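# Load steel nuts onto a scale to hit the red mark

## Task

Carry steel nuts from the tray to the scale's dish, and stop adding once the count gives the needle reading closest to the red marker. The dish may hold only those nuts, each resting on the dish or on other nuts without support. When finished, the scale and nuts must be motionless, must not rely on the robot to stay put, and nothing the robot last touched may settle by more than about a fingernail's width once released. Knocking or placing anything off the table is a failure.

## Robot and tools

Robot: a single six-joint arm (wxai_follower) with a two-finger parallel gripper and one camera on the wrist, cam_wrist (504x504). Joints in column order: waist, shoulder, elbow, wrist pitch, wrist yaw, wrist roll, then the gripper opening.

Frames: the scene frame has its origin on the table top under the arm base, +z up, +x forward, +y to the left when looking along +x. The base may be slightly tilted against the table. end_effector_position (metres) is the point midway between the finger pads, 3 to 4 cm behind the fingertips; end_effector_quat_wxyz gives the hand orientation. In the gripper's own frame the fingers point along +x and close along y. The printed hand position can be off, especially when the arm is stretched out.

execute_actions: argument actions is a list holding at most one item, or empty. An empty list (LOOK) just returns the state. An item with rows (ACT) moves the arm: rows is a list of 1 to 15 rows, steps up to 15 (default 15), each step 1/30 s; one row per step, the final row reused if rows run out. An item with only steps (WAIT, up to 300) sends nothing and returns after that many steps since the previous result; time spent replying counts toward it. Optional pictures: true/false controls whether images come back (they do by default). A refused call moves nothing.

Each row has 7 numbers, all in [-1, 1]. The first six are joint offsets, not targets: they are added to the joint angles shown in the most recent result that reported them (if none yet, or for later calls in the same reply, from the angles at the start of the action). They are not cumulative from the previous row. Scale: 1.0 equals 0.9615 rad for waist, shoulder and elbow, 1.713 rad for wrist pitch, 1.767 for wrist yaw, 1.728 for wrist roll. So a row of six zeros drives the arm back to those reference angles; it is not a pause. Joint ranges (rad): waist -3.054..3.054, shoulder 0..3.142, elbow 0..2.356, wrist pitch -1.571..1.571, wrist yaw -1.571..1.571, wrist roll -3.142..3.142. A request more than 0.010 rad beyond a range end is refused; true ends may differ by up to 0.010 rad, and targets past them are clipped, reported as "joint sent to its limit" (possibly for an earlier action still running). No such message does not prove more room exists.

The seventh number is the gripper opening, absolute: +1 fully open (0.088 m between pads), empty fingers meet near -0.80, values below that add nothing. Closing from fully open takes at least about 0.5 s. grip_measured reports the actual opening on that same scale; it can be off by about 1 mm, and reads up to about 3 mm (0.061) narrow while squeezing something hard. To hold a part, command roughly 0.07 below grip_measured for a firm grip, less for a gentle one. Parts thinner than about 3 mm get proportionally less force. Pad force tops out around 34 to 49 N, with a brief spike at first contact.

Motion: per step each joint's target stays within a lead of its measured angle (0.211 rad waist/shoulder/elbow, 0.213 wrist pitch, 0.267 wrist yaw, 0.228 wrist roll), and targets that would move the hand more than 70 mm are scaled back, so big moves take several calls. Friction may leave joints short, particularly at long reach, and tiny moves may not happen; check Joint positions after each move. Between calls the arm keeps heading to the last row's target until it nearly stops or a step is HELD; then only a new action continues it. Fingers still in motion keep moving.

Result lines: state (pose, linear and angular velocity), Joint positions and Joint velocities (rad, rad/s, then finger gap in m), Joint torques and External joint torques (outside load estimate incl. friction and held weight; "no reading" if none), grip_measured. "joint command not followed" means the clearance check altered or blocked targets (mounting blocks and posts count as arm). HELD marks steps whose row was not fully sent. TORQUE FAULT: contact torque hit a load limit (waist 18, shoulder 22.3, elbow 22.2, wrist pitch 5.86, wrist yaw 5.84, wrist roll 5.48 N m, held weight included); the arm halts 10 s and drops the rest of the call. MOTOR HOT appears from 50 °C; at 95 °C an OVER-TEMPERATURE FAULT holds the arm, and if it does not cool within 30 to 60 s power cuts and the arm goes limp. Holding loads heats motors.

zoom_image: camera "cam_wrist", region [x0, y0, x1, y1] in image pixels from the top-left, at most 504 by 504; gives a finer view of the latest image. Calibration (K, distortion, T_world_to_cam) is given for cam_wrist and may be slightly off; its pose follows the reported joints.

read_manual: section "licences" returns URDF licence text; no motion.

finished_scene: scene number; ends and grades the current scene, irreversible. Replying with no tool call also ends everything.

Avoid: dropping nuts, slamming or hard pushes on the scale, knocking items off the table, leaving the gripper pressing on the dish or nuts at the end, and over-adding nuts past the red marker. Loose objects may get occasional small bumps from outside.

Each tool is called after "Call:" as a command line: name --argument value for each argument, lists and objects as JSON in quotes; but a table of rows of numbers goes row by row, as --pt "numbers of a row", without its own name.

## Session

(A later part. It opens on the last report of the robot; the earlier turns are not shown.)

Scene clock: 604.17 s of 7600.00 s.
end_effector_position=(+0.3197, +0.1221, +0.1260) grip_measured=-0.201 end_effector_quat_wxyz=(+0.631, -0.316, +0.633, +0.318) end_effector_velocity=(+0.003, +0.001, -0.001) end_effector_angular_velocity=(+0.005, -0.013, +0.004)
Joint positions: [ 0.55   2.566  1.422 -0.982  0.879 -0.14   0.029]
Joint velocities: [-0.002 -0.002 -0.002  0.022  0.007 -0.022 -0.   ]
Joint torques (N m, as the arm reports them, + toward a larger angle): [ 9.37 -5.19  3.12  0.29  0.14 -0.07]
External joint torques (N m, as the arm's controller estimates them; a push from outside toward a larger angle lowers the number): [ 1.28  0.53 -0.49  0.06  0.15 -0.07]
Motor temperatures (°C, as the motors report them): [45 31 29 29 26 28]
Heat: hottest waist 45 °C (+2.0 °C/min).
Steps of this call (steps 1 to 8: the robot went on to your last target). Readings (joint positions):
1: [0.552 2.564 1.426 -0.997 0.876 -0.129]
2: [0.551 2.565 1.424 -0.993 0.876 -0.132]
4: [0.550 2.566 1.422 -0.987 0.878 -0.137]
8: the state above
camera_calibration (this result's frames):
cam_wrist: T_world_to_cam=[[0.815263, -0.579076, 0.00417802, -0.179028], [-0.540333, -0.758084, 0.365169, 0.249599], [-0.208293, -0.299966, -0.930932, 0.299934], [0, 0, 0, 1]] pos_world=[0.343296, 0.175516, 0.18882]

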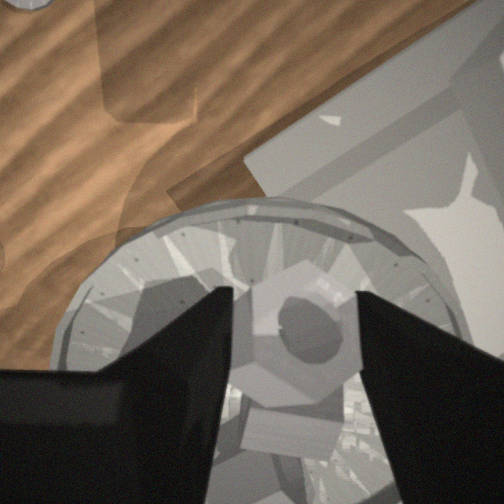

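Call:
execute_actions --actions '[{"rows":[[-0.008,0,-0.012,0,0.002,0,-0.32],[-0.008,0,-0.012,0,0.002,0,-0.32],[-0.008,0,-0.012,0,0.002,0,-0.32],[-0.018,0.002,-0.022,0.005,0.004,-0.01,-0.32],[-0.018,0.002,-0.022,0.005,0.004,-0.01,-0.32],[-0.018,0.002,-0.022,0.005,0.004,-0.01,-0.32],[-0.028,0.004,-0.032,0.012,0.007,-0.02,-0.32]]}]'

Scene clock: 611.80 s of 7600.00 s.
end_effector_position=(+0.3165, +0.1185, +0.1167) grip_measured=-0.201 end_effector_quat_wxyz=(+0.621, -0.324, +0.636, +0.324) end_effector_velocity=(-0.001, +0.000, -0.003) end_effector_angular_velocity=(-0.002, -0.006, +0.030)
Joint positions: [ 0.528  2.566  1.4   -0.964  0.887 -0.17   0.029]
Joint velocities: [-0.002 -0.002 -0.017  0.022  0.007 -0.037 -0.   ]
Joint torques (N m, as the arm reports them, + toward a larger angle): [ 9.11 -5.31  2.94  0.14  0.15 -0.04]
External joint torques (N m, as the arm's controller estimates them; a push from outside toward a larger angle lowers the number): [ 1.02  0.27 -0.44 -0.03  0.17 -0.04]
Motor temperatures (°C, as the motors report them): [47 31 29 29 26 28]
Heat: hottest waist 47 °C (+4.0 °C/min).
Steps of this call (steps 1 to 30: the robot went on to your last target; steps 31 to 214: nothing new was sent; steps 215 to 229: all 15 steps of this action). Readings (joint positions):
215: [0.550 2.566 1.420 -0.980 0.880 -0.142]
216: [0.549 2.566 1.420 -0.980 0.880 -0.142]
218: [0.546 2.566 1.417 -0.980 0.880 -0.143]
222: [0.535 2.566 1.406 -0.973 0.883 -0.158]
229: the state above
camera_calibration (this result's frames):
cam_wrist: T_world_to_cam=[[0.827654, -0.561232, -0.00285232, -0.183673], [-0.518276, -0.766236, 0.379832, 0.240738], [-0.215359, -0.312891, -0.925051, 0.292578], [0, 0, 0, 1]] pos_world=[0.339796, 0.172924, 0.178686]

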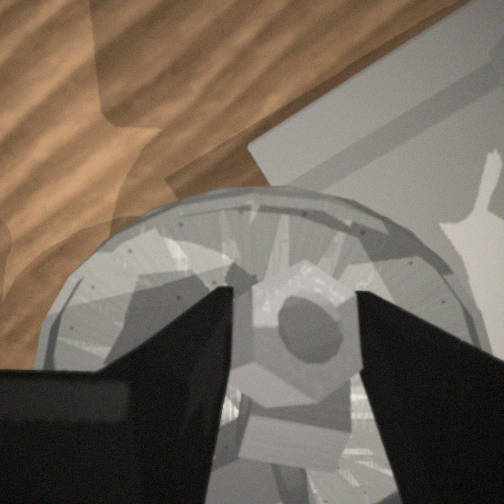

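Call:
execute_actions --actions '[{"rows":[[-0.012,0,-0.012,0.012,0.003,0,-0.32],[-0.012,0,-0.012,0.012,0.003,0,-0.32],[-0.012,0,-0.012,0.012,0.003,0,-0.32],[-0.024,0.004,-0.025,0.026,0.006,-0.015,-0.32]],"steps":12}]' --pictures false

Scene clock: 618.07 s of 7600.00 s.
end_effector_position=(+0.3176, +0.1195, +0.1114) grip_measured=-0.201 end_effector_quat_wxyz=(+0.624, -0.321, +0.634, +0.324) end_effector_velocity=(-0.003, +0.001, -0.001) end_effector_angular_velocity=(+0.005, +0.004, +0.040)
Joint positions: [ 0.516  2.566  1.386 -0.926  0.892 -0.192  0.029]
Joint velocities: [ 0.002 -0.002 -0.012  0.007 -0.007 -0.037 -0.   ]
Joint torques (N m, as the arm reports them, + toward a larger angle): [ 8.35 -5.43  2.51  0.34  0.19 -0.09]
External joint torques (N m, as the arm's controller estimates them; a push from outside toward a larger angle lowers the number): [ 0.2   0.23 -0.9   0.12  0.21 -0.09]
Motor temperatures (°C, as the motors report them): [47 32 29 29 26 28]
Heat: hottest waist 47 °C (+4.1 °C/min).
Steps of this call (steps 1 to 15: the robot went on to your last target; steps 16 to 176: nothing new was sent; steps 177 to 188: all 12 steps of this action). Readings (joint positions):
177: [0.528 2.566 1.398 -0.961 0.887 -0.172]
178: [0.527 2.566 1.397 -0.957 0.888 -0.172]
180: [0.523 2.566 1.394 -0.946 0.889 -0.176]
184: [0.516 2.566 1.389 -0.930 0.890 -0.187]
188: the state above

Release, rise, view dial.

Call:
execute_actions --actions '[{"rows":[[0,0,0,0,0,0,-0.17],[0,0,0,0,0,0,-0.14],[0,0,0,0,0,0,-0.1],[0,0,0,0,0,0,-0.05],[0,0,0,0,0,0,-0.05],[0,0,0,0,0,0,-0.05],[0,0,0,0,0,0,-0.05],[0.025,0,0.022,-0.03,0,0,-0.05],[0.05,-0.01,0.045,-0.06,-0.01,0.02,-0.05],[0.075,-0.015,0.068,-0.09,-0.02,0.04,-0.05],[0.12,-0.02,0.11,-0.14,-0.03,0.04,-0.05],[0.16,-0.02,0.16,-0.19,-0.03,0.04,-0.05],[0.16,-0.02,0.2,-0.2,-0.03,0.04,-0.05]]}]' --pictures false

Call:
execute_actions --actions '[{"steps":8}]' --pictures false

Call:
execute_actions --actions '[{"rows":[[0,0,0.2,-0.08,0.03,0.54,1],[0,0,0.2,-0.08,0.03,0.54,1],[0,0,0.2,-0.08,0.03,0.54,1],[0,0,0.2,-0.08,0.03,0.54,1],[-0.125,0.085,0.465,-0.135,0.03,0.54,1]]}]' --pictures false

Call:
execute_actions --actions '[{"steps":20}]'

Call:
zoom_image --camera "cam_wrist" --region '[100, 30, 440, 310]'

Scene clock: 630.23 s of 7600.00 s.
end_effector_position=(+0.3190, +0.1196, +0.1663) grip_measured=-0.059 end_effector_quat_wxyz=(+0.611, -0.361, +0.613, +0.346) end_effector_velocity=(+0.078, +0.021, +0.298) end_effector_angular_velocity=(+0.162, -0.440, +0.130)
Joint positions: [ 0.637  2.561  1.515 -1.176  0.853 -0.138  0.036]
Joint velocities: [ 0.569 -0.144  0.642 -0.696 -0.095  0.11   0.002]
Joint torques (N m, as the arm reports them, + toward a larger angle): [ 7.43 -6.41  3.95 -0.39 -0.14  0.09]
External joint torques (N m, as the arm's controller estimates them; a push from outside toward a larger angle lowers the number): [ 0.93 -1.04  0.54 -0.39 -0.15  0.09]
Motor temperatures (°C, as the motors report them): [48 32 29 29 26 28]
Heat: hottest waist 48 °C (+6.1 °C/min).
Steps of this call (steps 1 to 15: the robot went on to your last target; steps 16 to 350: nothing new was sent; steps 351 to 365: all 15 steps of this action). Readings (joint positions):
351: [0.517 2.566 1.385 -0.923 0.893 -0.194]
352: [0.517 2.566 1.385 -0.923 0.893 -0.194]
354: [0.517 2.566 1.385 -0.923 0.893 -0.194]
358: [0.519 2.566 1.387 -0.930 0.893 -0.194]
365: the state above

Scene clock: 630.50 s of 7600.00 s.
end_effector_position=(+0.3241, +0.1150, +0.1891) grip_measured=-0.053 end_effector_quat_wxyz=(+0.615, -0.368, +0.604, +0.348) end_effector_velocity=(-0.017, -0.015, -0.001) end_effector_angular_velocity=(-0.048, +0.082, +0.097)
Joint positions: [ 0.672  2.543  1.568 -1.256  0.844 -0.127  0.036]
Joint velocities: [-0.002 -0.002 -0.002 -0.125 -0.037 -0.007  0.   ]
Joint torques (N m, as the arm reports them, + toward a larger angle): [ 9.   -5.58  4.69 -0.07 -0.05  0.06]
External joint torques (N m, as the arm's controller estimates them; a push from outside toward a larger angle lowers the number): [ 0.88  0.11  0.58 -0.32 -0.05  0.06]
Motor temperatures (°C, as the motors report them): [48 32 29 29 26 28]
Heat: hottest waist 48 °C (+6.1 °C/min).
Steps of this call (steps 1 to 8: the robot went on to your last target). Readings (joint positions):
1: [0.654 2.556 1.533 -1.197 0.851 -0.134]
2: [0.665 2.550 1.547 -1.214 0.850 -0.132]
4: [0.674 2.544 1.563 -1.235 0.848 -0.129]
8: the state above

Scene clock: 631.00 s of 7600.00 s.
end_effector_position=(+0.4103, +0.0703, +0.2072) grip_measured=+0.966 end_effector_quat_wxyz=(+0.715, -0.038, +0.697, +0.042) end_effector_velocity=(+0.012, +0.014, +0.020) end_effector_angular_velocity=(+0.064, -0.019, -1.355)
Joint positions: [ 0.551  2.606  1.995 -1.477  0.895  0.648  0.086]
Joint velocities: [ 0.037  0.061  0.139 -0.051 -0.022  1.355  0.008]
Joint torques (N m, as the arm reports them, + toward a larger angle): [11.66 -4.53  3.98 -0.15  0.13  0.12]
External joint torques (N m, as the arm's controller estimates them; a push from outside toward a larger angle lowers the number): [ 1.62  1.01  0.51 -0.38  0.15  0.12]
Motor temperatures (°C, as the motors report them): [48 32 29 29 26 28]
Heat: hottest waist 48 °C (+6.0 °C/min).
Steps of this call (steps 1 to 15: all 15 steps of this action). Readings (joint positions):
1: [0.672 2.545 1.593 -1.291 0.845 -0.081]
2: [0.672 2.551 1.624 -1.314 0.853 -0.028]
4: [0.672 2.552 1.684 -1.341 0.873 0.079]
8: [0.614 2.585 1.874 -1.432 0.887 0.288]
15: the state above

Scene clock: 631.67 s of 7600.00 s.
end_effector_position=(+0.4112, +0.0725, +0.2093) grip_measured=+0.984 end_effector_quat_wxyz=(+0.717, +0.016, +0.697, -0.011) end_effector_velocity=(+0.000, +0.001, -0.001) end_effector_angular_velocity=(+0.009, +0.004, -0.014)
Joint positions: [ 0.556  2.616  2.01  -1.484  0.895  0.803  0.087]
Joint velocities: [-0.002 -0.002 -0.002  0.007 -0.007  0.007 -0.   ]
Joint torques (N m, as the arm reports them, + toward a larger angle): [11.23 -5.26  4.41 -0.14  0.13  0.13]
External joint torques (N m, as the arm's controller estimates them; a push from outside toward a larger angle lowers the number): [ 1.6   0.78  0.7  -0.4   0.08  0.13]
Motor temperatures (°C, as the motors report them): [48 32 29 29 26 28]
Heat: hottest waist 48 °C (+6.0 °C/min).
Steps of this call (steps 1 to 20: the robot went on to your last target). Readings (joint positions):
1: [0.552 2.608 1.999 -1.479 0.895 0.686]
2: [0.553 2.610 2.001 -1.480 0.895 0.714]
4: [0.556 2.613 2.004 -1.482 0.895 0.752]
8: [0.556 2.616 2.007 -1.484 0.895 0.787]
20: the state above
camera_calibration (this result's frames):
cam_wrist: T_world_to_cam=[[-0.0151525, -0.999883, 0.00194138, 0.0897744], [-0.94127, 0.0149192, 0.337326, 0.345656], [-0.337315, 0.00328398, -0.941386, 0.414885], [0, 0, 0, 1]] pos_world=[0.466663, 0.0832446, 0.273794]

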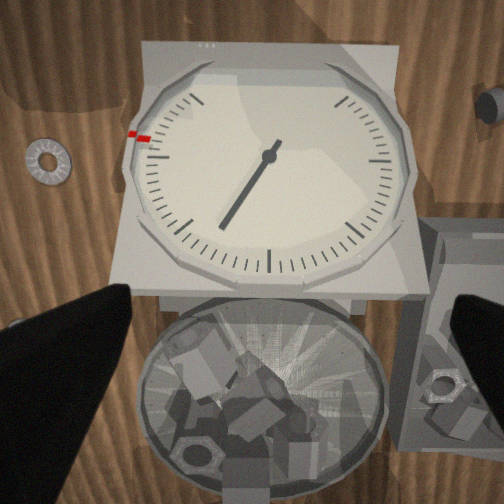

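Region (100, 30, 440, 310) of cam_wrist's 504x504 image, scaled by 1.482, with more detail than that image has; it fills the top 415 rows of this view, and the rest is white.

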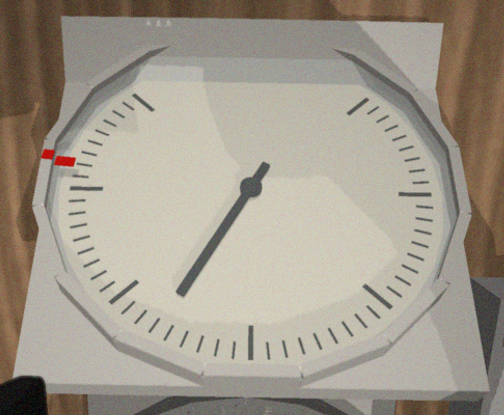

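Call:
execute_actions --actions '[{"rows":[[-0.1,-0.81,-0.8,0.1,0.057,0.328,-0.08],[-0.1,-0.81,-0.8,0.1,0.057,0.328,-0.08],[-0.1,-0.81,-0.8,0.1,0.057,0.328,-0.08],[-0.1,-0.81,-0.8,0.1,0.057,0.328,-0.08],[-0.1,-0.81,-0.8,0.1,0.057,0.328,-0.08],[-0.1,-0.81,-0.8,0.1,0.057,0.328,-0.08],[-0.1,-0.81,-0.8,0.1,0.057,0.328,-0.08],[-0.1,-0.81,-0.8,0.1,0.057,0.328,-0.08],[-0.1,-0.81,-0.8,0.1,0.057,0.328,-0.08],[-0.1,-0.81,-0.8,0.1,0.057,0.328,-0.08],[-0.1,-0.81,-0.8,0.1,0.057,0.328,-0.08],[-0.3,-0.81,-0.99,0.3,0.058,0.328,-0.08]]}]' --pictures false

Call:
execute_actions --actions '[{"steps":20}]' --pictures false

Call:
execute_actions --actions '[{"rows":[[-0.07,0,-0.06,0.09,0,0,-0.08],[-0.07,0,-0.06,0.09,0,0,-0.08],[-0.07,0,-0.06,0.09,0,0,-0.08],[-0.138,0,-0.123,0.175,0,0,-0.08]]}]' --pictures false

Call:
execute_actions --actions '[{"steps":8}]'

Scene clock: 657.30 s of 7600.00 s.
end_effector_position=(+0.3540, -0.0807, +0.1733) grip_measured=-0.058 end_effector_quat_wxyz=(+0.651, +0.338, +0.605, -0.310) end_effector_velocity=(-0.163, -0.285, -0.326) end_effector_angular_velocity=(+0.111, +0.324, -1.750)
Joint positions: [ 0.357  1.947  1.328 -1.141  0.993  1.343  0.036]
Joint velocities: [-1.106 -1.165 -1.375  1.326  0.11   0.227 -0.009]
Joint torques (N m, as the arm reports them, + toward a larger angle): [ 9.53 -2.49  2.02  0.5   0.05  0.09]
External joint torques (N m, as the arm's controller estimates them; a push from outside toward a larger angle lowers the number): [ 0.8  -0.87 -0.16  0.21  0.17  0.1 ]
Motor temperatures (°C, as the motors report them): [54 32 30 28 26 28]
Heat: hottest waist 54 °C (+10.1 °C/min). Fold the arm in close to its base before you think long.
MOTOR HOT: a motor reached 50 °C. Now the hottest motor, joint 1 (waist), reports 54 °C. The temperature limit of the motors' drives, at which the controller stops the arm, is 95 °C. To cool a motor, set the load down, stop pushing, or move to a pose that needs little force.
Steps of this call (steps 1 to 15: the robot went on to your last target; steps 16 to 754: nothing new was sent; steps 755 to 769: all 15 steps of this action). Readings (joint positions):
755: [0.553 2.591 1.981 -1.449 0.909 0.843]
756: [0.545 2.558 1.930 -1.415 0.925 0.899]
758: [0.513 2.474 1.830 -1.376 0.953 1.004]
762: [0.461 2.275 1.647 -1.336 0.983 1.209]
769: the state above

Scene clock: 657.97 s of 7600.00 s.
end_effector_position=(+0.3063, -0.0825, +0.1301) grip_measured=-0.077 end_effector_quat_wxyz=(+0.620, +0.349, +0.610, -0.349) end_effector_velocity=(+0.002, +0.002, -0.002) end_effector_angular_velocity=(+0.012, -0.008, -0.008)
Joint positions: [ 0.273  1.842  1.066 -0.974  0.997  1.368  0.035]
Joint velocities: [-0.007 -0.002 -0.007  0.037 -0.007 -0.022 -0.   ]
Joint torques (N m, as the arm reports them, + toward a larger angle): [ 6.77 -4.4   2.41  0.29  0.08  0.13]
External joint torques (N m, as the arm's controller estimates them; a push from outside toward a larger angle lowers the number): [ 0.3  -0.97 -0.74  0.09  0.01  0.13]
Motor temperatures (°C, as the motors report them): [54 32 30 28 26 28]
Heat: hottest waist 54 °C (+10.0 °C/min). Fold the arm in close to its base before you think long.
MOTOR HOT: still on. Now the hottest motor, joint 1 (waist), reports 54 °C; a drive's own limit is 95 °C.
Steps of this call (steps 1 to 20: the robot went on to your last target). Readings (joint positions):
1: [0.323 1.914 1.283 -1.101 0.997 1.350]
2: [0.299 1.888 1.239 -1.069 1.000 1.354]
4: [0.276 1.862 1.164 -1.032 1.000 1.360]
8: [0.274 1.859 1.088 -0.994 0.997 1.364]
20: the state above

Scene clock: 658.47 s of 7600.00 s.
end_effector_position=(+0.3042, -0.0815, +0.0864) grip_measured=-0.078 end_effector_quat_wxyz=(+0.574, +0.416, +0.572, -0.413) end_effector_velocity=(-0.001, +0.002, -0.007) end_effector_angular_velocity=(+0.008, -0.007, -0.022)
Joint positions: [ 0.147  1.84   0.956 -0.685  0.997  1.368  0.035]
Joint velocities: [-0.017 -0.002 -0.027  0.066 -0.007 -0.022 -0.   ]
Joint torques (N m, as the arm reports them, + toward a larger angle): [ 6.77 -3.47  2.18  0.22  0.06  0.04]
External joint torques (N m, as the arm's controller estimates them; a push from outside toward a larger angle lowers the number): [ 0.43  0.21 -0.41  0.04  0.    0.04]
Motor temperatures (°C, as the motors report them): [54 32 30 28 26 28]
Heat: hottest waist 54 °C (+10.1 °C/min). Fold the arm in close to its base before you think long.
MOTOR HOT: still on. Now the hottest motor, joint 1 (waist), reports 54 °C; a drive's own limit is 95 °C.
Steps of this call (steps 1 to 15: all 15 steps of this action). Readings (joint positions):
1: [0.268 1.842 1.058 -0.946 0.997 1.368]
2: [0.258 1.840 1.048 -0.912 0.997 1.368]
4: [0.229 1.840 1.025 -0.849 0.997 1.368]
8: [0.162 1.840 0.973 -0.736 0.997 1.368]
15: the state above

Scene clock: 658.73 s of 7600.00 s.
end_effector_position=(+0.3041, -0.0815, +0.0855) grip_measured=-0.078 end_effector_quat_wxyz=(+0.573, +0.417, +0.571, -0.414) end_effector_velocity=(-0.000, +0.003, -0.000) end_effector_angular_velocity=(+0.022, +0.000, -0.000)
Joint positions: [ 0.145  1.84   0.954 -0.678  0.997  1.368  0.035]
Joint velocities: [-0.002 -0.002 -0.002  0.007 -0.022 -0.007 -0.   ]
Joint torques (N m, as the arm reports them, + toward a larger angle): [ 7.34 -3.46  2.21  0.2   0.07  0.02]
External joint torques (N m, as the arm's controller estimates them; a push from outside toward a larger angle lowers the number): [ 0.93  0.27 -0.41  0.02  0.02  0.02]
Motor temperatures (°C, as the motors report them): [54 32 30 28 26 28]
Heat: hottest waist 54 °C (+10.0 °C/min). Fold the arm in close to its base before you think long.
MOTOR HOT: still on. Now the hottest motor, joint 1 (waist), reports 54 °C; a drive's own limit is 95 °C.
Steps of this call (steps 1 to 8: the robot went on to your last target). Readings (joint positions):
1: [0.147 1.840 0.956 -0.683 0.997 1.368]
2: [0.146 1.840 0.955 -0.682 0.997 1.368]
4: [0.146 1.840 0.955 -0.679 0.997 1.368]
8: the state above
camera_calibration (this result's frames):
cam_wrist: T_world_to_cam=[[-0.943993, -0.329944, 0.00380099, 0.271317], [-0.306003, 0.879688, 0.36402, 0.163914], [-0.12345, 0.342469, -0.931383, 0.224488], [0, 0, 0, 1]] pos_world=[0.333993, -0.131554, 0.148385]

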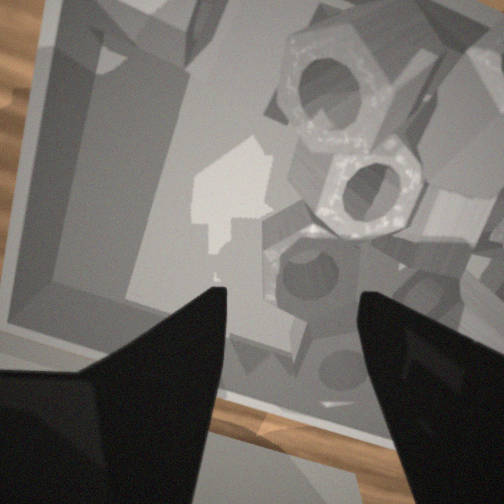

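Call:
execute_actions --actions '[{"rows":[[-0.015,-0.034,-0.04,0.015,0,-0.02,-0.08],[-0.015,-0.034,-0.04,0.015,0,-0.02,-0.08],[-0.015,-0.034,-0.04,0.015,0,-0.02,-0.08],[-0.035,-0.034,-0.055,0.04,0,-0.035,-0.08],[-0.035,-0.034,-0.055,0.04,0,-0.035,-0.08],[-0.057,-0.034,-0.07,0.066,0,-0.055,-0.08]]}]'

Scene clock: 667.27 s of 7600.00 s.
end_effector_position=(+0.2969, -0.0862, +0.0712) grip_measured=-0.078 end_effector_quat_wxyz=(+0.573, +0.416, +0.572, -0.415) end_effector_velocity=(+0.006, -0.001, -0.001) end_effector_angular_velocity=(+0.007, -0.029, -0.023)
Joint positions: [ 0.096  1.814  0.894 -0.572  0.997  1.279  0.035]
Joint velocities: [-0.007 -0.012 -0.012  0.066 -0.007 -0.037  0.   ]
Joint torques (N m, as the arm reports them, + toward a larger angle): [ 6.86 -4.57  2.34  0.27  0.06 -0.09]
External joint torques (N m, as the arm's controller estimates them; a push from outside toward a larger angle lowers the number): [ 0.64 -0.87 -0.07  0.08  0.01 -0.09]
Motor temperatures (°C, as the motors report them): [52 32 29 28 26 28]
Heat: hottest waist 52 °C (+6.1 °C/min). Fold the arm in close to its base before you think long.
MOTOR HOT: still on. Now the hottest motor, joint 1 (waist), reports 52 °C; a drive's own limit is 95 °C.
Steps of this call (steps 1 to 15: the robot went on to your last target; steps 16 to 241: nothing new was sent; steps 242 to 256: all 15 steps of this action). Readings (joint positions):
242: [0.144 1.837 0.949 -0.670 0.997 1.362]
243: [0.143 1.832 0.943 -0.667 0.997 1.356]
245: [0.137 1.823 0.929 -0.655 0.997 1.342]
249: [0.111 1.816 0.907 -0.602 0.997 1.302]
256: the state above
camera_calibration (this result's frames):
cam_wrist: T_world_to_cam=[[-0.943498, -0.331321, 0.00613497, 0.262604], [-0.306679, 0.88004, 0.362597, 0.1714], [-0.125535, 0.340228, -0.931926, 0.212412], [0, 0, 0, 1]] pos_world=[0.326996, -0.136101, 0.134192]

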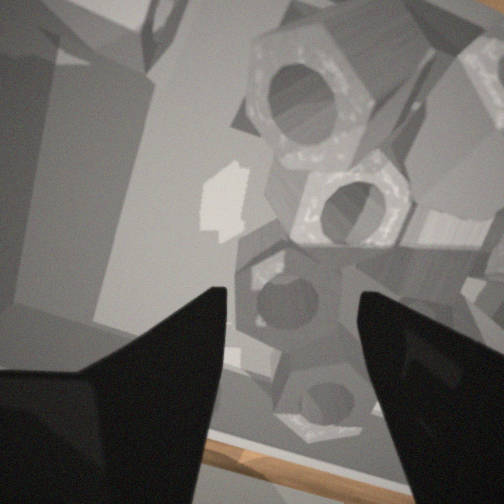

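Call:
execute_actions --actions '[{"rows":[[0,0,0,0.008,0,0,-0.09],[-0.015,0.004,-0.012,0.025,0,-0.016,-0.09],[-0.015,0.004,-0.012,0.025,0,-0.016,-0.09],[-0.03,0.008,-0.023,0.044,0,-0.03,-0.09],[-0.03,0.008,-0.023,0.044,0,-0.03,-0.09],[-0.045,0.012,-0.034,0.063,-0.002,-0.044,-0.09],[-0.045,0.012,-0.034,0.063,-0.002,-0.044,-0.09],[-0.06,0.016,-0.046,0.083,-0.004,-0.058,-0.09]]}]'

Scene clock: 674.73 s of 7600.00 s.
end_effector_position=(+0.2971, -0.0878, +0.0544) grip_measured=-0.087 end_effector_quat_wxyz=(+0.573, +0.418, +0.568, -0.417) end_effector_velocity=(+0.001, +0.001, -0.003) end_effector_angular_velocity=(+0.005, -0.014, +0.031)
Joint positions: [ 0.045  1.821  0.857 -0.441  0.995  1.187  0.035]
Joint velocities: [-0.007 -0.002 -0.017  0.051 -0.007 -0.066 -0.   ]
Joint torques (N m, as the arm reports them, + toward a larger angle): [ 6.62 -3.    1.97  0.34 -0.13 -0.05]
External joint torques (N m, as the arm's controller estimates them; a push from outside toward a larger angle lowers the number): [ 0.43  0.93 -0.26  0.14 -0.19 -0.05]
Motor temperatures (°C, as the motors report them): [50 32 29 28 26 28]
Heat: hottest waist 50 °C (+3.0 °C/min). Fold the arm in close to its base before you think long.
MOTOR HOT: still on. Now the hottest motor, joint 1 (waist), reports 50 °C; a drive's own limit is 95 °C.
Steps of this call (steps 1 to 15: the robot went on to your last target; steps 16 to 209: nothing new was sent; steps 210 to 224: all 15 steps of this action). Readings (joint positions):
210: [0.094 1.813 0.892 -0.566 0.997 1.275]
211: [0.094 1.813 0.892 -0.560 0.997 1.272]
213: [0.090 1.813 0.889 -0.541 0.997 1.260]
217: [0.068 1.814 0.874 -0.489 0.997 1.222]
224: the state above
camera_calibration (this result's frames):
cam_wrist: T_world_to_cam=[[-0.946246, -0.32343, 0.00329775, 0.26405], [-0.300914, 0.88402, 0.357715, 0.177783], [-0.118611, 0.337494, -0.933825, 0.195114], [0, 0, 0, 1]] pos_world=[0.326497, -0.137611, 0.117736]

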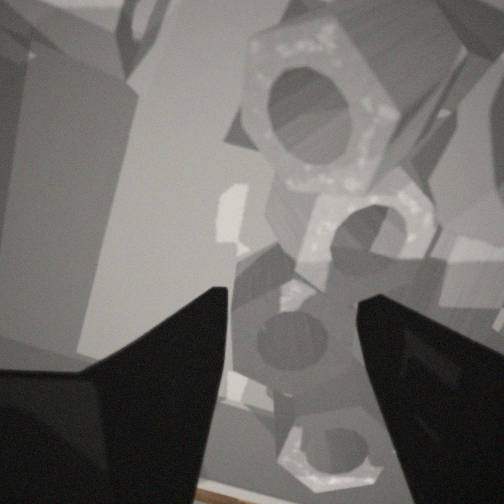

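Call:
execute_actions --actions '[{"rows":[[-0.003,0,0,0.005,0,0,-0.16],[-0.003,0,0,0.005,0,0,-0.22],[-0.003,0,0,0.005,0,0,-0.26],[-0.003,0,0,0.005,0,0,-0.32]],"steps":9}]' --pictures false

Call:
execute_actions --actions '[{"rows":[[0.018,0,0.013,-0.024,0,0.015,-0.32],[0.036,0,0.026,-0.048,0,0.03,-0.32],[0.055,0,0.04,-0.072,0,0.045,-0.32],[0.08,0,0.06,-0.105,0,0.045,-0.32],[0.11,0,0.08,-0.14,0,0.045,-0.32],[0.14,0,0.1,-0.175,0,0.045,-0.32],[0.17,0,0.12,-0.21,0,0.045,-0.32],[0.2,0,0.14,-0.245,0,0.045,-0.32],[0.23,0,0.16,-0.28,-0.01,0.045,-0.32],[0.26,0,0.18,-0.31,-0.01,0.045,-0.32],[0.29,0,0.2,-0.34,-0.02,0.045,-0.32],[0.33,0,0.22,-0.368,-0.03,0.045,-0.32],[0.37,0.05,0.26,-0.368,-0.04,0.045,-0.32],[0.41,0.1,0.3,-0.368,-0.04,0.045,-0.32],[0.499,0.543,0.484,-0.368,-0.056,0.045,-0.32]]}]' --pictures false

Call:
execute_actions --actions '[{"steps":25}]'

Scene clock: 690.67 s of 7600.00 s.
end_effector_position=(+0.2978, -0.0877, +0.0541) grip_measured=-0.251 end_effector_quat_wxyz=(+0.574, +0.419, +0.566, -0.417) end_effector_velocity=(-0.002, +0.001, -0.000) end_effector_angular_velocity=(+0.007, +0.005, +0.012)
Joint positions: [ 0.044  1.821  0.855 -0.433  0.994  1.183  0.027]
Joint velocities: [-0.002 -0.002 -0.002 -0.007 -0.007 -0.007 -0.   ]
Joint torques (N m, as the arm reports them, + toward a larger angle): [ 6.88 -4.1   2.6   0.1   0.1   0.19]
External joint torques (N m, as the arm's controller estimates them; a push from outside toward a larger angle lowers the number): [ 0.72 -0.25  0.44 -0.09  0.04  0.19]
Motor temperatures (°C, as the motors report them): [48 31 29 29 26 28]
Heat: hottest waist 48 °C (+0.0 °C/min). Fold the arm in close to its base before you think long.
MOTOR HOT: still on. Now the hottest motor, joint 1 (waist), reports 48 °C; a drive's own limit is 95 °C.
Steps of this call (steps 1 to 15: the robot went on to your last target; steps 16 to 469: nothing new was sent; steps 470 to 478: all 9 steps of this action). Readings (joint positions):
470: [0.043 1.821 0.855 -0.433 0.994 1.181]
471: [0.043 1.821 0.855 -0.433 0.994 1.181]
473: [0.043 1.821 0.855 -0.433 0.994 1.182]
477: [0.044 1.821 0.855 -0.433 0.994 1.183]
478: the state above

Scene clock: 691.17 s of 7600.00 s.
end_effector_position=(+0.3098, -0.0595, +0.1485) grip_measured=-0.251 end_effector_quat_wxyz=(+0.653, +0.315, +0.632, -0.274) end_effector_velocity=(+0.213, +0.274, +0.276) end_effector_angular_velocity=(+0.243, -0.541, +0.879)
Joint positions: [ 0.352  1.866  1.079 -0.983  0.952  1.257  0.027]
Joint velocities: [ 1.009  0.935  1.092 -0.549 -0.271  0.007 -0.   ]
Joint torques (N m, as the arm reports them, + toward a larger angle): [ 9.06  0.12  4.77  0.54 -0.41  0.13]
External joint torques (N m, as the arm's controller estimates them; a push from outside toward a larger angle lowers the number): [ 1.76  0.87  1.45 -0.24 -0.3   0.16]
Motor temperatures (°C, as the motors report them): [48 31 29 29 26 28]
Heat: hottest waist 48 °C (+0.0 °C/min). Fold the arm in close to its base before you think long.
MOTOR HOT: still on. Now the hottest motor, joint 1 (waist), reports 48 °C; a drive's own limit is 95 °C.
Steps of this call (steps 1 to 15: all 15 steps of this action). Readings (joint positions):
1: [0.045 1.821 0.857 -0.438 0.994 1.188]
2: [0.048 1.821 0.860 -0.453 0.994 1.198]
4: [0.065 1.821 0.872 -0.507 0.994 1.223]
8: [0.147 1.821 0.928 -0.682 0.994 1.247]
15: the state above

Scene clock: 692.00 s of 7600.00 s.
end_effector_position=(+0.3197, +0.0595, +0.1490) grip_measured=-0.251 end_effector_quat_wxyz=(+0.683, +0.183, +0.684, -0.179) end_effector_velocity=(-0.003, +0.001, -0.000) end_effector_angular_velocity=(+0.000, +0.008, +0.018)
Joint positions: [ 0.521  2.337  1.314 -1.06   0.894  1.258  0.027]
Joint velocities: [ 0.002  0.002 -0.002 -0.007 -0.007 -0.007 -0.   ]
Joint torques (N m, as the arm reports them, + toward a larger angle): [ 9.49 -4.2   4.19 -0.09  0.1   0.08]
External joint torques (N m, as the arm's controller estimates them; a push from outside toward a larger angle lowers the number): [ 1.72  0.65  0.6  -0.29  0.05  0.08]
Motor temperatures (°C, as the motors report them): [48 31 29 29 26 28]
Heat: hottest waist 48 °C (+0.0 °C/min). Fold the arm in close to its base before you think long.
MOTOR HOT: still on. Now the hottest motor, joint 1 (waist), reports 48 °C; a drive's own limit is 95 °C.
Steps of this call (steps 1 to 25: the robot went on to your last target). Readings (joint positions):
1: [0.386 1.902 1.119 -0.995 0.943 1.257]
2: [0.417 1.946 1.164 -1.006 0.932 1.257]
4: [0.469 2.039 1.240 -1.024 0.920 1.257]
8: [0.514 2.216 1.299 -1.046 0.906 1.258]
25: the state above
camera_calibration (this result's frames):
cam_wrist: T_world_to_cam=[[-0.474765, -0.880107, 0.00311852, 0.215183], [-0.818919, 0.44305, 0.364798, 0.211365], [-0.322443, 0.170639, -0.931081, 0.311071], [0, 0, 0, 1]] pos_world=[0.375555, 0.0426575, 0.211856]

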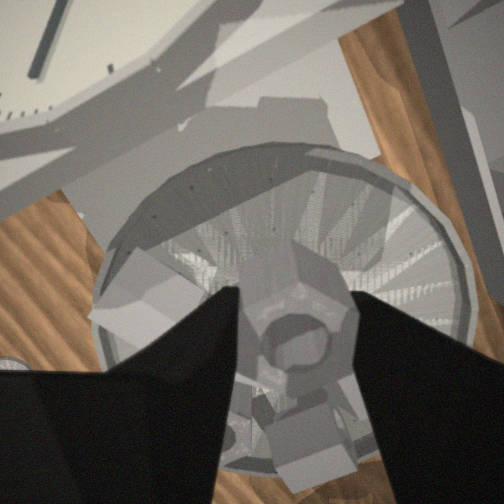

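Call:
execute_actions --actions '[{"rows":[[-0.015,0.025,0.04,0,0.005,0,-0.32],[-0.015,0.025,0.04,0,0.005,0,-0.32],[-0.025,0.028,0.035,0.01,0.008,0,-0.32],[-0.025,0.028,0.035,0.01,0.008,0,-0.32],[-0.045,0.03,0.015,0.033,0.013,-0.03,-0.32],[-0.045,0.03,0.015,0.033,0.013,-0.03,-0.32],[-0.065,0.034,-0.005,0.056,0.018,-0.045,-0.32],[-0.065,0.034,-0.005,0.056,0.018,-0.045,-0.32],[-0.085,0.038,-0.024,0.08,0.023,-0.06,-0.32],[-0.085,0.038,-0.024,0.08,0.023,-0.06,-0.32],[-0.108,0.042,-0.045,0.106,0.028,-0.08,-0.32]]}]' --pictures false

Call:
execute_actions --actions '[{"steps":8}]'

Scene clock: 708.83 s of 7600.00 s.
end_effector_position=(+0.3292, +0.0596, +0.1119) grip_measured=-0.251 end_effector_quat_wxyz=(+0.679, +0.183, +0.687, -0.184) end_effector_velocity=(-0.008, +0.015, -0.032) end_effector_angular_velocity=(-0.007, -0.023, +0.070)
Joint positions: [ 0.425  2.369  1.285 -0.906  0.934  1.141  0.027]
Joint velocities: [-0.042  0.037 -0.1    0.212  0.037 -0.154 -0.   ]
Joint torques (N m, as the arm reports them, + toward a larger angle): [ 9.53 -4.4   3.21  0.38  0.19 -0.1 ]
External joint torques (N m, as the arm's controller estimates them; a push from outside toward a larger angle lowers the number): [ 0.43  1.13 -0.48  0.06  0.13 -0.09]
Motor temperatures (°C, as the motors report them): [51 31 29 28 26 28]
Heat: hottest waist 51 °C (-2.0 °C/min). Fold the arm in close to its base before you think long.
MOTOR HOT: still on. Now the hottest motor, joint 1 (waist), reports 51 °C; a drive's own limit is 95 °C.
Steps of this call (steps 1 to 15: the robot went on to your last target; steps 16 to 490: nothing new was sent; steps 491 to 505: all 15 steps of this action). Readings (joint positions):
491: [0.520 2.339 1.318 -1.062 0.894 1.258]
492: [0.519 2.343 1.324 -1.063 0.894 1.258]
494: [0.513 2.349 1.333 -1.056 0.899 1.258]
498: [0.486 2.355 1.330 -1.007 0.912 1.217]
505: the state above

Scene clock: 709.10 s of 7600.00 s.
end_effector_position=(+0.3295, +0.0606, +0.1108) grip_measured=-0.251 end_effector_quat_wxyz=(+0.683, +0.181, +0.684, -0.181) end_effector_velocity=(-0.001, +0.001, -0.003) end_effector_angular_velocity=(-0.004, -0.006, +0.029)
Joint positions: [ 0.425  2.37   1.277 -0.888  0.94   1.125  0.027]
Joint velocities: [-0.002  0.002 -0.012  0.022  0.007 -0.037 -0.   ]
Joint torques (N m, as the arm reports them, + toward a larger angle): [ 8.54 -4.15  2.66  0.51  0.18 -0.01]
External joint torques (N m, as the arm's controller estimates them; a push from outside toward a larger angle lowers the number): [ 0.58  0.75 -0.52  0.3   0.13 -0.01]
Motor temperatures (°C, as the motors report them): [51 31 29 28 26 28]
Heat: hottest waist 51 °C (-2.0 °C/min). Fold the arm in close to its base before you think long.
MOTOR HOT: still on. Now the hottest motor, joint 1 (waist), reports 51 °C; a drive's own limit is 95 °C.
Steps of this call (steps 1 to 8: the robot went on to your last target). Readings (joint positions):
1: [0.425 2.370 1.283 -0.901 0.936 1.136]
2: [0.425 2.370 1.281 -0.898 0.936 1.133]
4: [0.425 2.370 1.280 -0.893 0.938 1.129]
8: the state above
camera_calibration (this result's frames):
cam_wrist: T_world_to_cam=[[-0.474174, -0.880378, 0.00966783, 0.219969], [-0.818127, 0.444649, 0.36463, 0.232478], [-0.325311, 0.164989, -0.931102, 0.27977], [0, 0, 0, 1]] pos_world=[0.385512, 0.0441259, 0.173599]

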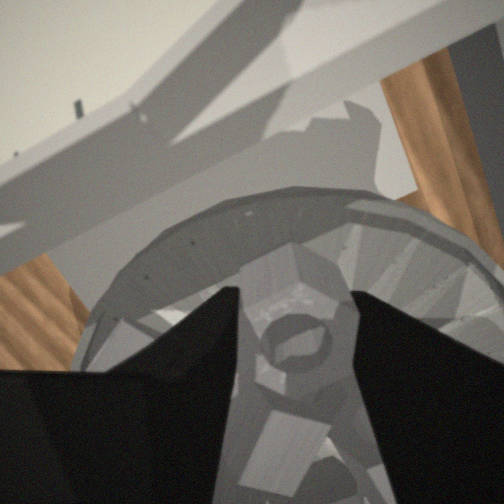

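Call:
execute_actions --actions '[{"rows":[[0,0,0,0,0,0,-0.12],[0,0,0,0,0,0,-0.12],[0,0,0,0,0,0,-0.12],[0,0,0,0,0,0,-0.12],[0,0,0,0,0,0,-0.12],[0,0,0,0,0,0,-0.12],[0.025,0,0.022,-0.03,0,0,-0.12],[0.05,-0.01,0.045,-0.06,-0.01,0.02,-0.12],[0.075,-0.015,0.068,-0.09,-0.02,0.04,-0.12],[0.11,-0.02,0.1,-0.13,-0.03,0.04,-0.12],[0.11,-0.02,0.1,-0.13,-0.03,0.04,-0.12],[0.11,-0.02,0.1,-0.13,-0.03,0.04,-0.12],[0.11,-0.02,0.1,-0.13,-0.03,0.04,-0.12],[0.11,-0.15,0.1,-0.13,-0.03,0.04,-0.12],[-0.04,-0.56,-0.36,-0.08,0.02,0.42,-0.08]]}]'

Call:
execute_actions --actions '[{"steps":22}]' --pictures false

Call:
execute_actions --actions '[{"rows":[[-0.07,0,-0.04,0.07,0.014,0,-0.08],[-0.07,0,-0.04,0.07,0.014,0,-0.08],[-0.13,0,-0.085,0.15,0.014,0,-0.08],[-0.13,0,-0.085,0.15,0.014,0,-0.08],[-0.197,0,-0.132,0.223,0.014,0,-0.08]]}]' --pictures false

Call:
execute_actions --actions '[{"steps":8}]'

Scene clock: 724.33 s of 7600.00 s.
end_effector_position=(+0.3283, +0.0550, +0.1549) grip_measured=-0.118 end_effector_quat_wxyz=(+0.692, +0.188, +0.676, -0.171) end_effector_velocity=(-0.062, -0.257, -0.001) end_effector_angular_velocity=(+0.013, -0.332, -2.171)
Joint positions: [ 0.52   2.314  1.324 -1.049  0.904  1.219  0.033]
Joint velocities: [-0.188 -1.165 -1.126  0.579  0.359  1.575  0.015]
Joint torques (N m, as the arm reports them, + toward a larger angle): [ 1.23 -9.46  0.82 -1.19  0.5   0.15]
External joint torques (N m, as the arm's controller estimates them; a push from outside toward a larger angle lowers the number): [-0.5  -5.37  0.07 -0.03  0.32  0.21]
Motor temperatures (°C, as the motors report them): [51 31 29 29 26 28]
Heat: hottest waist 51 °C (-1.0 °C/min). Fold the arm in close to its base before you think long.
MOTOR HOT: still on. Now the hottest motor, joint 1 (waist), reports 51 °C; a drive's own limit is 95 °C.
Steps of this call (steps 1 to 30: the robot went on to your last target; steps 31 to 442: nothing new was sent; steps 443 to 457: all 15 steps of this action). Readings (joint positions):
443: [0.425 2.370 1.276 -0.885 0.940 1.123]
444: [0.425 2.370 1.276 -0.885 0.940 1.123]
446: [0.425 2.370 1.276 -0.885 0.940 1.123]
450: [0.431 2.370 1.285 -0.916 0.939 1.129]
457: the state above
camera_calibration (this result's frames):
cam_wrist: T_world_to_cam=[[-0.470425, -0.882232, -0.0191651, 0.217422], [-0.830483, 0.43528, 0.347604, 0.225072], [-0.298325, 0.179438, -0.937445, 0.31273], [0, 0, 0, 1]] pos_world=[0.382495, 0.0377309, 0.219098]

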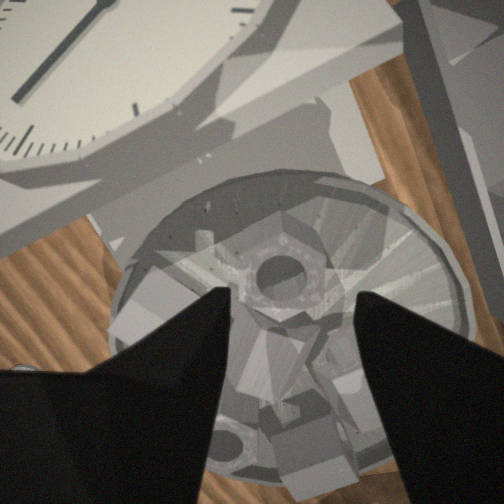

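Scene clock: 725.07 s of 7600.00 s.
end_effector_position=(+0.2673, -0.0546, +0.1409) grip_measured=-0.083 end_effector_quat_wxyz=(+0.570, +0.426, +0.557, -0.428) end_effector_velocity=(-0.004, -0.003, +0.000) end_effector_angular_velocity=(+0.007, +0.004, -0.040)
Joint positions: [ 0.391  1.838  0.939 -1.028  0.971  1.843  0.035]
Joint velocities: [-0.002 -0.022 -0.012 -0.007 -0.007  0.037 -0.   ]
Joint torques (N m, as the arm reports them, + toward a larger angle): [ 6.3  -3.66  2.51  0.31  0.22  0.08]
External joint torques (N m, as the arm's controller estimates them; a push from outside toward a larger angle lowers the number): [ 0.5  -0.86 -0.72  0.14  0.15  0.08]
Motor temperatures (°C, as the motors report them): [51 31 29 29 26 28]
Heat: hottest waist 51 °C (-1.0 °C/min). Fold the arm in close to its base before you think long.
MOTOR HOT: still on. Now the hottest motor, joint 1 (waist), reports 51 °C; a drive's own limit is 95 °C.
Steps of this call (steps 1 to 22: the robot went on to your last target). Readings (joint positions):
1: [0.507 2.271 1.285 -1.046 0.917 1.268]
2: [0.483 2.221 1.241 -1.047 0.932 1.317]
4: [0.429 2.120 1.151 -1.039 0.953 1.421]
8: [0.391 1.940 1.001 -1.036 0.963 1.632]
22: the state above

Scene clock: 725.57 s of 7600.00 s.
end_effector_position=(+0.2701, -0.0555, +0.0871) grip_measured=-0.082 end_effector_quat_wxyz=(+0.490, +0.509, +0.493, -0.508) end_effector_velocity=(+0.001, +0.003, -0.009) end_effector_angular_velocity=(+0.013, -0.011, -0.063)
Joint positions: [ 0.211  1.837  0.823 -0.662  0.991  1.843  0.035]
Joint velocities: [-0.027 -0.002 -0.032  0.095 -0.007 -0.007  0.   ]
Joint torques (N m, as the arm reports them, + toward a larger angle): [ 6.37 -3.06  2.2   0.27  0.19  0.04]
External joint torques (N m, as the arm's controller estimates them; a push from outside toward a larger angle lowers the number): [ 0.5   0.12 -0.26  0.13  0.14  0.04]
Motor temperatures (°C, as the motors report them): [51 31 29 29 26 28]
Heat: hottest waist 51 °C (-1.0 °C/min). Fold the arm in close to its base before you think long.
MOTOR HOT: still on. Now the hottest motor, joint 1 (waist), reports 51 °C; a drive's own limit is 95 °C.
Steps of this call (steps 1 to 15: all 15 steps of this action). Readings (joint positions):
1: [0.387 1.837 0.934 -1.008 0.974 1.843]
2: [0.375 1.837 0.929 -0.981 0.978 1.843]
4: [0.335 1.837 0.905 -0.895 0.984 1.843]
8: [0.240 1.837 0.845 -0.738 0.989 1.843]
15: the state above

Scene clock: 725.83 s of 7600.00 s.
end_effector_position=(+0.2701, -0.0555, +0.0858) grip_measured=-0.082 end_effector_quat_wxyz=(+0.488, +0.511, +0.491, -0.510) end_effector_velocity=(-0.003, -0.003, -0.001) end_effector_angular_velocity=(-0.009, +0.008, +0.024)
Joint positions: [ 0.207  1.837  0.819 -0.65   0.992  1.843  0.035]
Joint velocities: [-0.007 -0.007 -0.007 -0.007  0.007 -0.022  0.   ]
Joint torques (N m, as the arm reports them, + toward a larger angle): [ 6.42 -3.12  1.85  0.26  0.21  0.04]
External joint torques (N m, as the arm's controller estimates them; a push from outside toward a larger angle lowers the number): [ 0.59  0.18 -0.66  0.12  0.14  0.04]
Motor temperatures (°C, as the motors report them): [51 31 29 29 26 28]
Heat: hottest waist 51 °C (-1.0 °C/min). Fold the arm in close to its base before you think long.
MOTOR HOT: still on. Now the hottest motor, joint 1 (waist), reports 51 °C; a drive's own limit is 95 °C.
Steps of this call (steps 1 to 8: the robot went on to your last target). Readings (joint positions):
1: [0.210 1.837 0.821 -0.658 0.991 1.843]
2: [0.209 1.837 0.821 -0.656 0.991 1.843]
4: [0.208 1.837 0.820 -0.653 0.991 1.843]
8: the state above
camera_calibration (this result's frames):
cam_wrist: T_world_to_cam=[[-0.999777, 0.0187787, 0.00963447, 0.281694], [0.0210043, 0.930003, 0.36695, 0.0447197], [-0.00206923, 0.367071, -0.930191, 0.180157], [0, 0, 0, 1]] pos_world=[0.281065, -0.11301, 0.148457]

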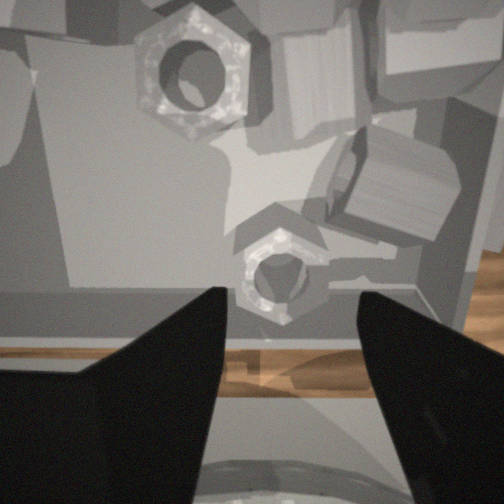

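Call:
execute_actions --actions '[{"rows":[[-0.018,0,-0.014,0.03,0.008,-0.018,-0.03],[-0.018,0,-0.014,0.03,0.008,-0.018,-0.03],[-0.037,0.003,-0.028,0.054,0.008,-0.037,-0.03],[-0.037,0.003,-0.028,0.054,0.008,-0.037,-0.03],[-0.055,0.006,-0.042,0.078,0.008,-0.055,-0.03],[-0.055,0.006,-0.042,0.078,0.008,-0.055,-0.03],[-0.073,0.009,-0.056,0.102,0.008,-0.073,-0.03],[-0.073,0.009,-0.056,0.102,0.008,-0.073,-0.03],[-0.092,0.012,-0.07,0.126,0.008,-0.092,-0.03],[-0.092,0.012,-0.07,0.126,0.008,-0.092,-0.03],[-0.11,0.016,-0.085,0.15,0.008,-0.11,-0.03]]}]' --pictures false

Call:
execute_actions --actions '[{"steps":8}]'

Scene clock: 734.80 s of 7600.00 s.
end_effector_position=(+0.2696, -0.0582, +0.0576) grip_measured=-0.033 end_effector_quat_wxyz=(+0.488, +0.513, +0.485, -0.512) end_effector_velocity=(-0.014, +0.000, -0.030) end_effector_angular_velocity=(-0.014, +0.027, +0.044)
Joint positions: [ 0.113  1.844  0.75  -0.421  1.001  1.675  0.037]
Joint velocities: [-0.09   0.022 -0.085  0.198  0.007 -0.168  0.   ]
Joint torques (N m, as the arm reports them, + toward a larger angle): [ 6.21 -2.83  1.71  0.3   0.23 -0.07]
External joint torques (N m, as the arm's controller estimates them; a push from outside toward a larger angle lowers the number): [ 0.27  0.72 -0.53  0.09  0.16 -0.07]
Motor temperatures (°C, as the motors report them): [49 31 29 29 26 28]
Heat: hottest waist 49 °C (-1.0 °C/min). Fold the arm in close to its base before you think long.
MOTOR HOT: still on. Now the hottest motor, joint 1 (waist), reports 49 °C; a drive's own limit is 95 °C.
Steps of this call (steps 1 to 30: the robot went on to your last target; steps 31 to 254: nothing new was sent; steps 255 to 269: all 15 steps of this action). Readings (joint positions):
255: [0.205 1.837 0.817 -0.640 0.993 1.839]
256: [0.203 1.837 0.815 -0.629 0.995 1.833]
258: [0.193 1.837 0.809 -0.600 0.998 1.812]
262: [0.163 1.837 0.788 -0.531 1.000 1.759]
269: the state above

Scene clock: 735.07 s of 7600.00 s.
end_effector_position=(+0.2699, -0.0583, +0.0555) grip_measured=-0.033 end_effector_quat_wxyz=(+0.489, +0.514, +0.484, -0.512) end_effector_velocity=(-0.002, -0.000, -0.003) end_effector_angular_velocity=(-0.008, +0.002, +0.026)
Joint positions: [ 0.106  1.845  0.744 -0.399  1.002  1.658  0.037]
Joint velocities: [-0.007  0.002 -0.012  0.022  0.007 -0.037  0.   ]
Joint torques (N m, as the arm reports them, + toward a larger angle): [ 6.26 -2.65  2.07  0.27  0.25 -0.05]
External joint torques (N m, as the arm's controller estimates them; a push from outside toward a larger angle lowers the number): [ 0.47  0.72  0.06  0.1   0.19 -0.04]
Motor temperatures (°C, as the motors report them): [49 31 29 29 26 28]
Heat: hottest waist 49 °C (-1.0 °C/min). Fold the arm in close to its base before you think long.
MOTOR HOT: still on. Now the hottest motor, joint 1 (waist), reports 49 °C; a drive's own limit is 95 °C.
Steps of this call (steps 1 to 8: the robot went on to your last target). Readings (joint positions):
1: [0.111 1.845 0.747 -0.415 1.001 1.670]
2: [0.109 1.845 0.746 -0.411 1.001 1.667]
4: [0.108 1.845 0.745 -0.404 1.002 1.662]
8: the state above
camera_calibration (this result's frames):
cam_wrist: T_world_to_cam=[[-0.999583, 0.0288152, 0.0016259, 0.282805], [0.0274673, 0.932507, 0.360107, 0.0572124], [0.00886039, 0.360002, -0.93291, 0.149829], [0, 0, 0, 1]] pos_world=[0.279788, -0.115439, 0.118715]

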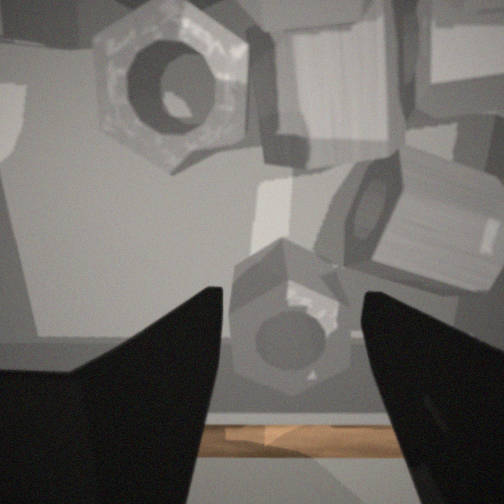

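Call:
execute_actions --actions '[{"rows":[[0,0,0,0.003,0,0,-0.12],[0,0,0,0.003,0,0,-0.18],[0,0,0,0.003,0,0,-0.23],[0,0,0,0.003,0,0,-0.27],[0,0,0,0.003,0,0,-0.32]],"steps":10}]' --pictures false

Call:
execute_actions --actions '[{"rows":[[0.018,0,0.013,-0.024,0,0.015,-0.32],[0.036,0,0.026,-0.048,0,0.03,-0.32],[0.055,-0.01,0.04,-0.072,0,0.05,-0.32],[0.08,-0.01,0.06,-0.105,0,0.08,-0.32],[0.11,-0.01,0.08,-0.14,0,0.11,-0.32],[0.14,-0.01,0.1,-0.175,0,0.14,-0.32],[0.17,-0.01,0.12,-0.21,0,0.17,-0.32],[0.2,-0.01,0.14,-0.245,0,0.17,-0.32],[0.23,-0.01,0.16,-0.28,-0.01,0.17,-0.32],[0.26,-0.01,0.18,-0.31,-0.01,0.17,-0.32],[0.29,-0.01,0.2,-0.34,-0.02,0.17,-0.32],[0.33,-0.01,0.22,-0.368,-0.02,0.17,-0.32],[0.37,-0.01,0.26,-0.368,-0.03,0.17,-0.32],[0.4,0.03,0.3,-0.368,-0.04,0.17,-0.32],[0.427,0.37,0.428,-0.368,-0.059,0.17,-0.32]]}]' --pictures false

Call:
execute_actions --actions '[{"steps":22}]'

Scene clock: 747.70 s of 7600.00 s.
end_effector_position=(+0.2701, -0.0581, +0.0555) grip_measured=-0.254 end_effector_quat_wxyz=(+0.490, +0.514, +0.484, -0.512) end_effector_velocity=(-0.004, +0.000, -0.000) end_effector_angular_velocity=(+0.006, +0.014, +0.025)
Joint positions: [ 0.107  1.845  0.742 -0.394  1.002  1.656  0.027]
Joint velocities: [-0.002 -0.002 -0.002 -0.022 -0.007 -0.007 -0.   ]
Joint torques (N m, as the arm reports them, + toward a larger angle): [ 7.   -3.71  2.36  0.13  0.06  0.08]
External joint torques (N m, as the arm's controller estimates them; a push from outside toward a larger angle lowers the number): [ 1.21 -0.31  0.36 -0.03  0.    0.08]
Motor temperatures (°C, as the motors report them): [47 31 29 29 26 28]
Heat: hottest waist 47 °C (-1.0 °C/min).
MOTOR HOT: cleared. Now the hottest motor, joint 1 (waist), reports 47 °C.
Steps of this call (steps 1 to 30: the robot went on to your last target; steps 31 to 369: nothing new was sent; steps 370 to 379: all 10 steps of this action). Readings (joint positions):
370: [0.105 1.845 0.742 -0.396 1.002 1.656]
371: [0.105 1.845 0.742 -0.396 1.002 1.656]
373: [0.106 1.845 0.742 -0.395 1.002 1.656]
377: [0.107 1.845 0.742 -0.394 1.002 1.656]
379: the state above

Scene clock: 748.20 s of 7600.00 s.
end_effector_position=(+0.2831, -0.0391, +0.1456) grip_measured=-0.254 end_effector_quat_wxyz=(+0.544, +0.481, +0.524, -0.445) end_effector_velocity=(+0.222, +0.220, +0.264) end_effector_angular_velocity=(+0.194, -0.287, +0.832)
Joint positions: [ 0.413  1.875  0.969 -0.956  0.958  1.933  0.027]
Joint velocities: [ 0.872  1.013  1.385 -0.945 -0.33   0.125  0.   ]
Joint torques (N m, as the arm reports them, + toward a larger angle): [ 7.83  2.95  5.56  1.2  -0.27  0.14]
External joint torques (N m, as the arm's controller estimates them; a push from outside toward a larger angle lowers the number): [ 1.38  1.28  1.98 -0.13 -0.13  0.17]
Motor temperatures (°C, as the motors report them): [47 31 29 29 26 28]
Heat: hottest waist 47 °C (-1.0 °C/min).
Steps of this call (steps 1 to 15: all 15 steps of this action). Readings (joint positions):
1: [0.108 1.845 0.744 -0.399 1.002 1.660]
2: [0.111 1.845 0.747 -0.414 1.002 1.670]
4: [0.130 1.845 0.760 -0.470 1.002 1.709]
8: [0.212 1.845 0.815 -0.643 1.002 1.847]
15: the state above

Scene clock: 748.93 s of 7600.00 s.
end_effector_position=(+0.2940, +0.0326, +0.1477) grip_measured=-0.254 end_effector_quat_wxyz=(+0.580, +0.408, +0.579, -0.402) end_effector_velocity=(-0.005, +0.001, -0.003) end_effector_angular_velocity=(-0.004, +0.017, +0.023)
Joint positions: [ 0.514  2.194  1.146 -1.022  0.902  1.947  0.027]
Joint velocities: [-0.002  0.007 -0.007 -0.007 -0.007 -0.007 -0.   ]
Joint torques (N m, as the arm reports them, + toward a larger angle): [ 8.53 -3.71  4.15 -0.16 -0.06  0.15]
External joint torques (N m, as the arm's controller estimates them; a push from outside toward a larger angle lowers the number): [ 1.47  0.34  0.64 -0.34 -0.12  0.15]
Motor temperatures (°C, as the motors report them): [47 31 29 29 26 28]
Heat: hottest waist 47 °C (-1.0 °C/min).
Steps of this call (steps 1 to 22: the robot went on to your last target). Readings (joint positions):
1: [0.439 1.914 1.016 -0.966 0.950 1.936]
2: [0.461 1.961 1.061 -0.967 0.939 1.938]
4: [0.493 2.052 1.114 -0.989 0.924 1.942]
8: [0.509 2.162 1.127 -1.014 0.902 1.945]
22: the state above
camera_calibration (this result's frames):
cam_wrist: T_world_to_cam=[[-0.931043, -0.36491, 0.000435317, 0.296979], [-0.33959, 0.866876, 0.364971, 0.0479658], [-0.133559, 0.339656, -0.931019, 0.2451], [0, 0, 0, 1]] pos_world=[0.325524, -0.0164594, 0.210557]

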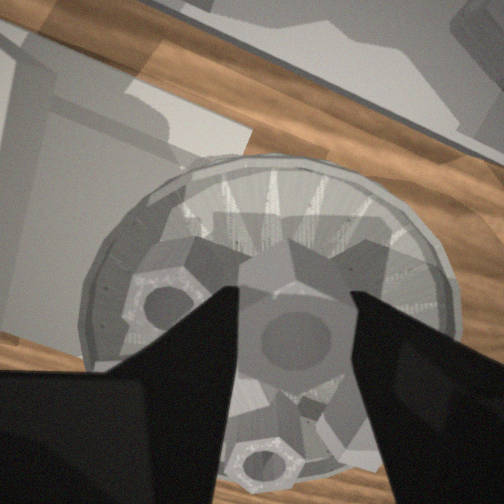

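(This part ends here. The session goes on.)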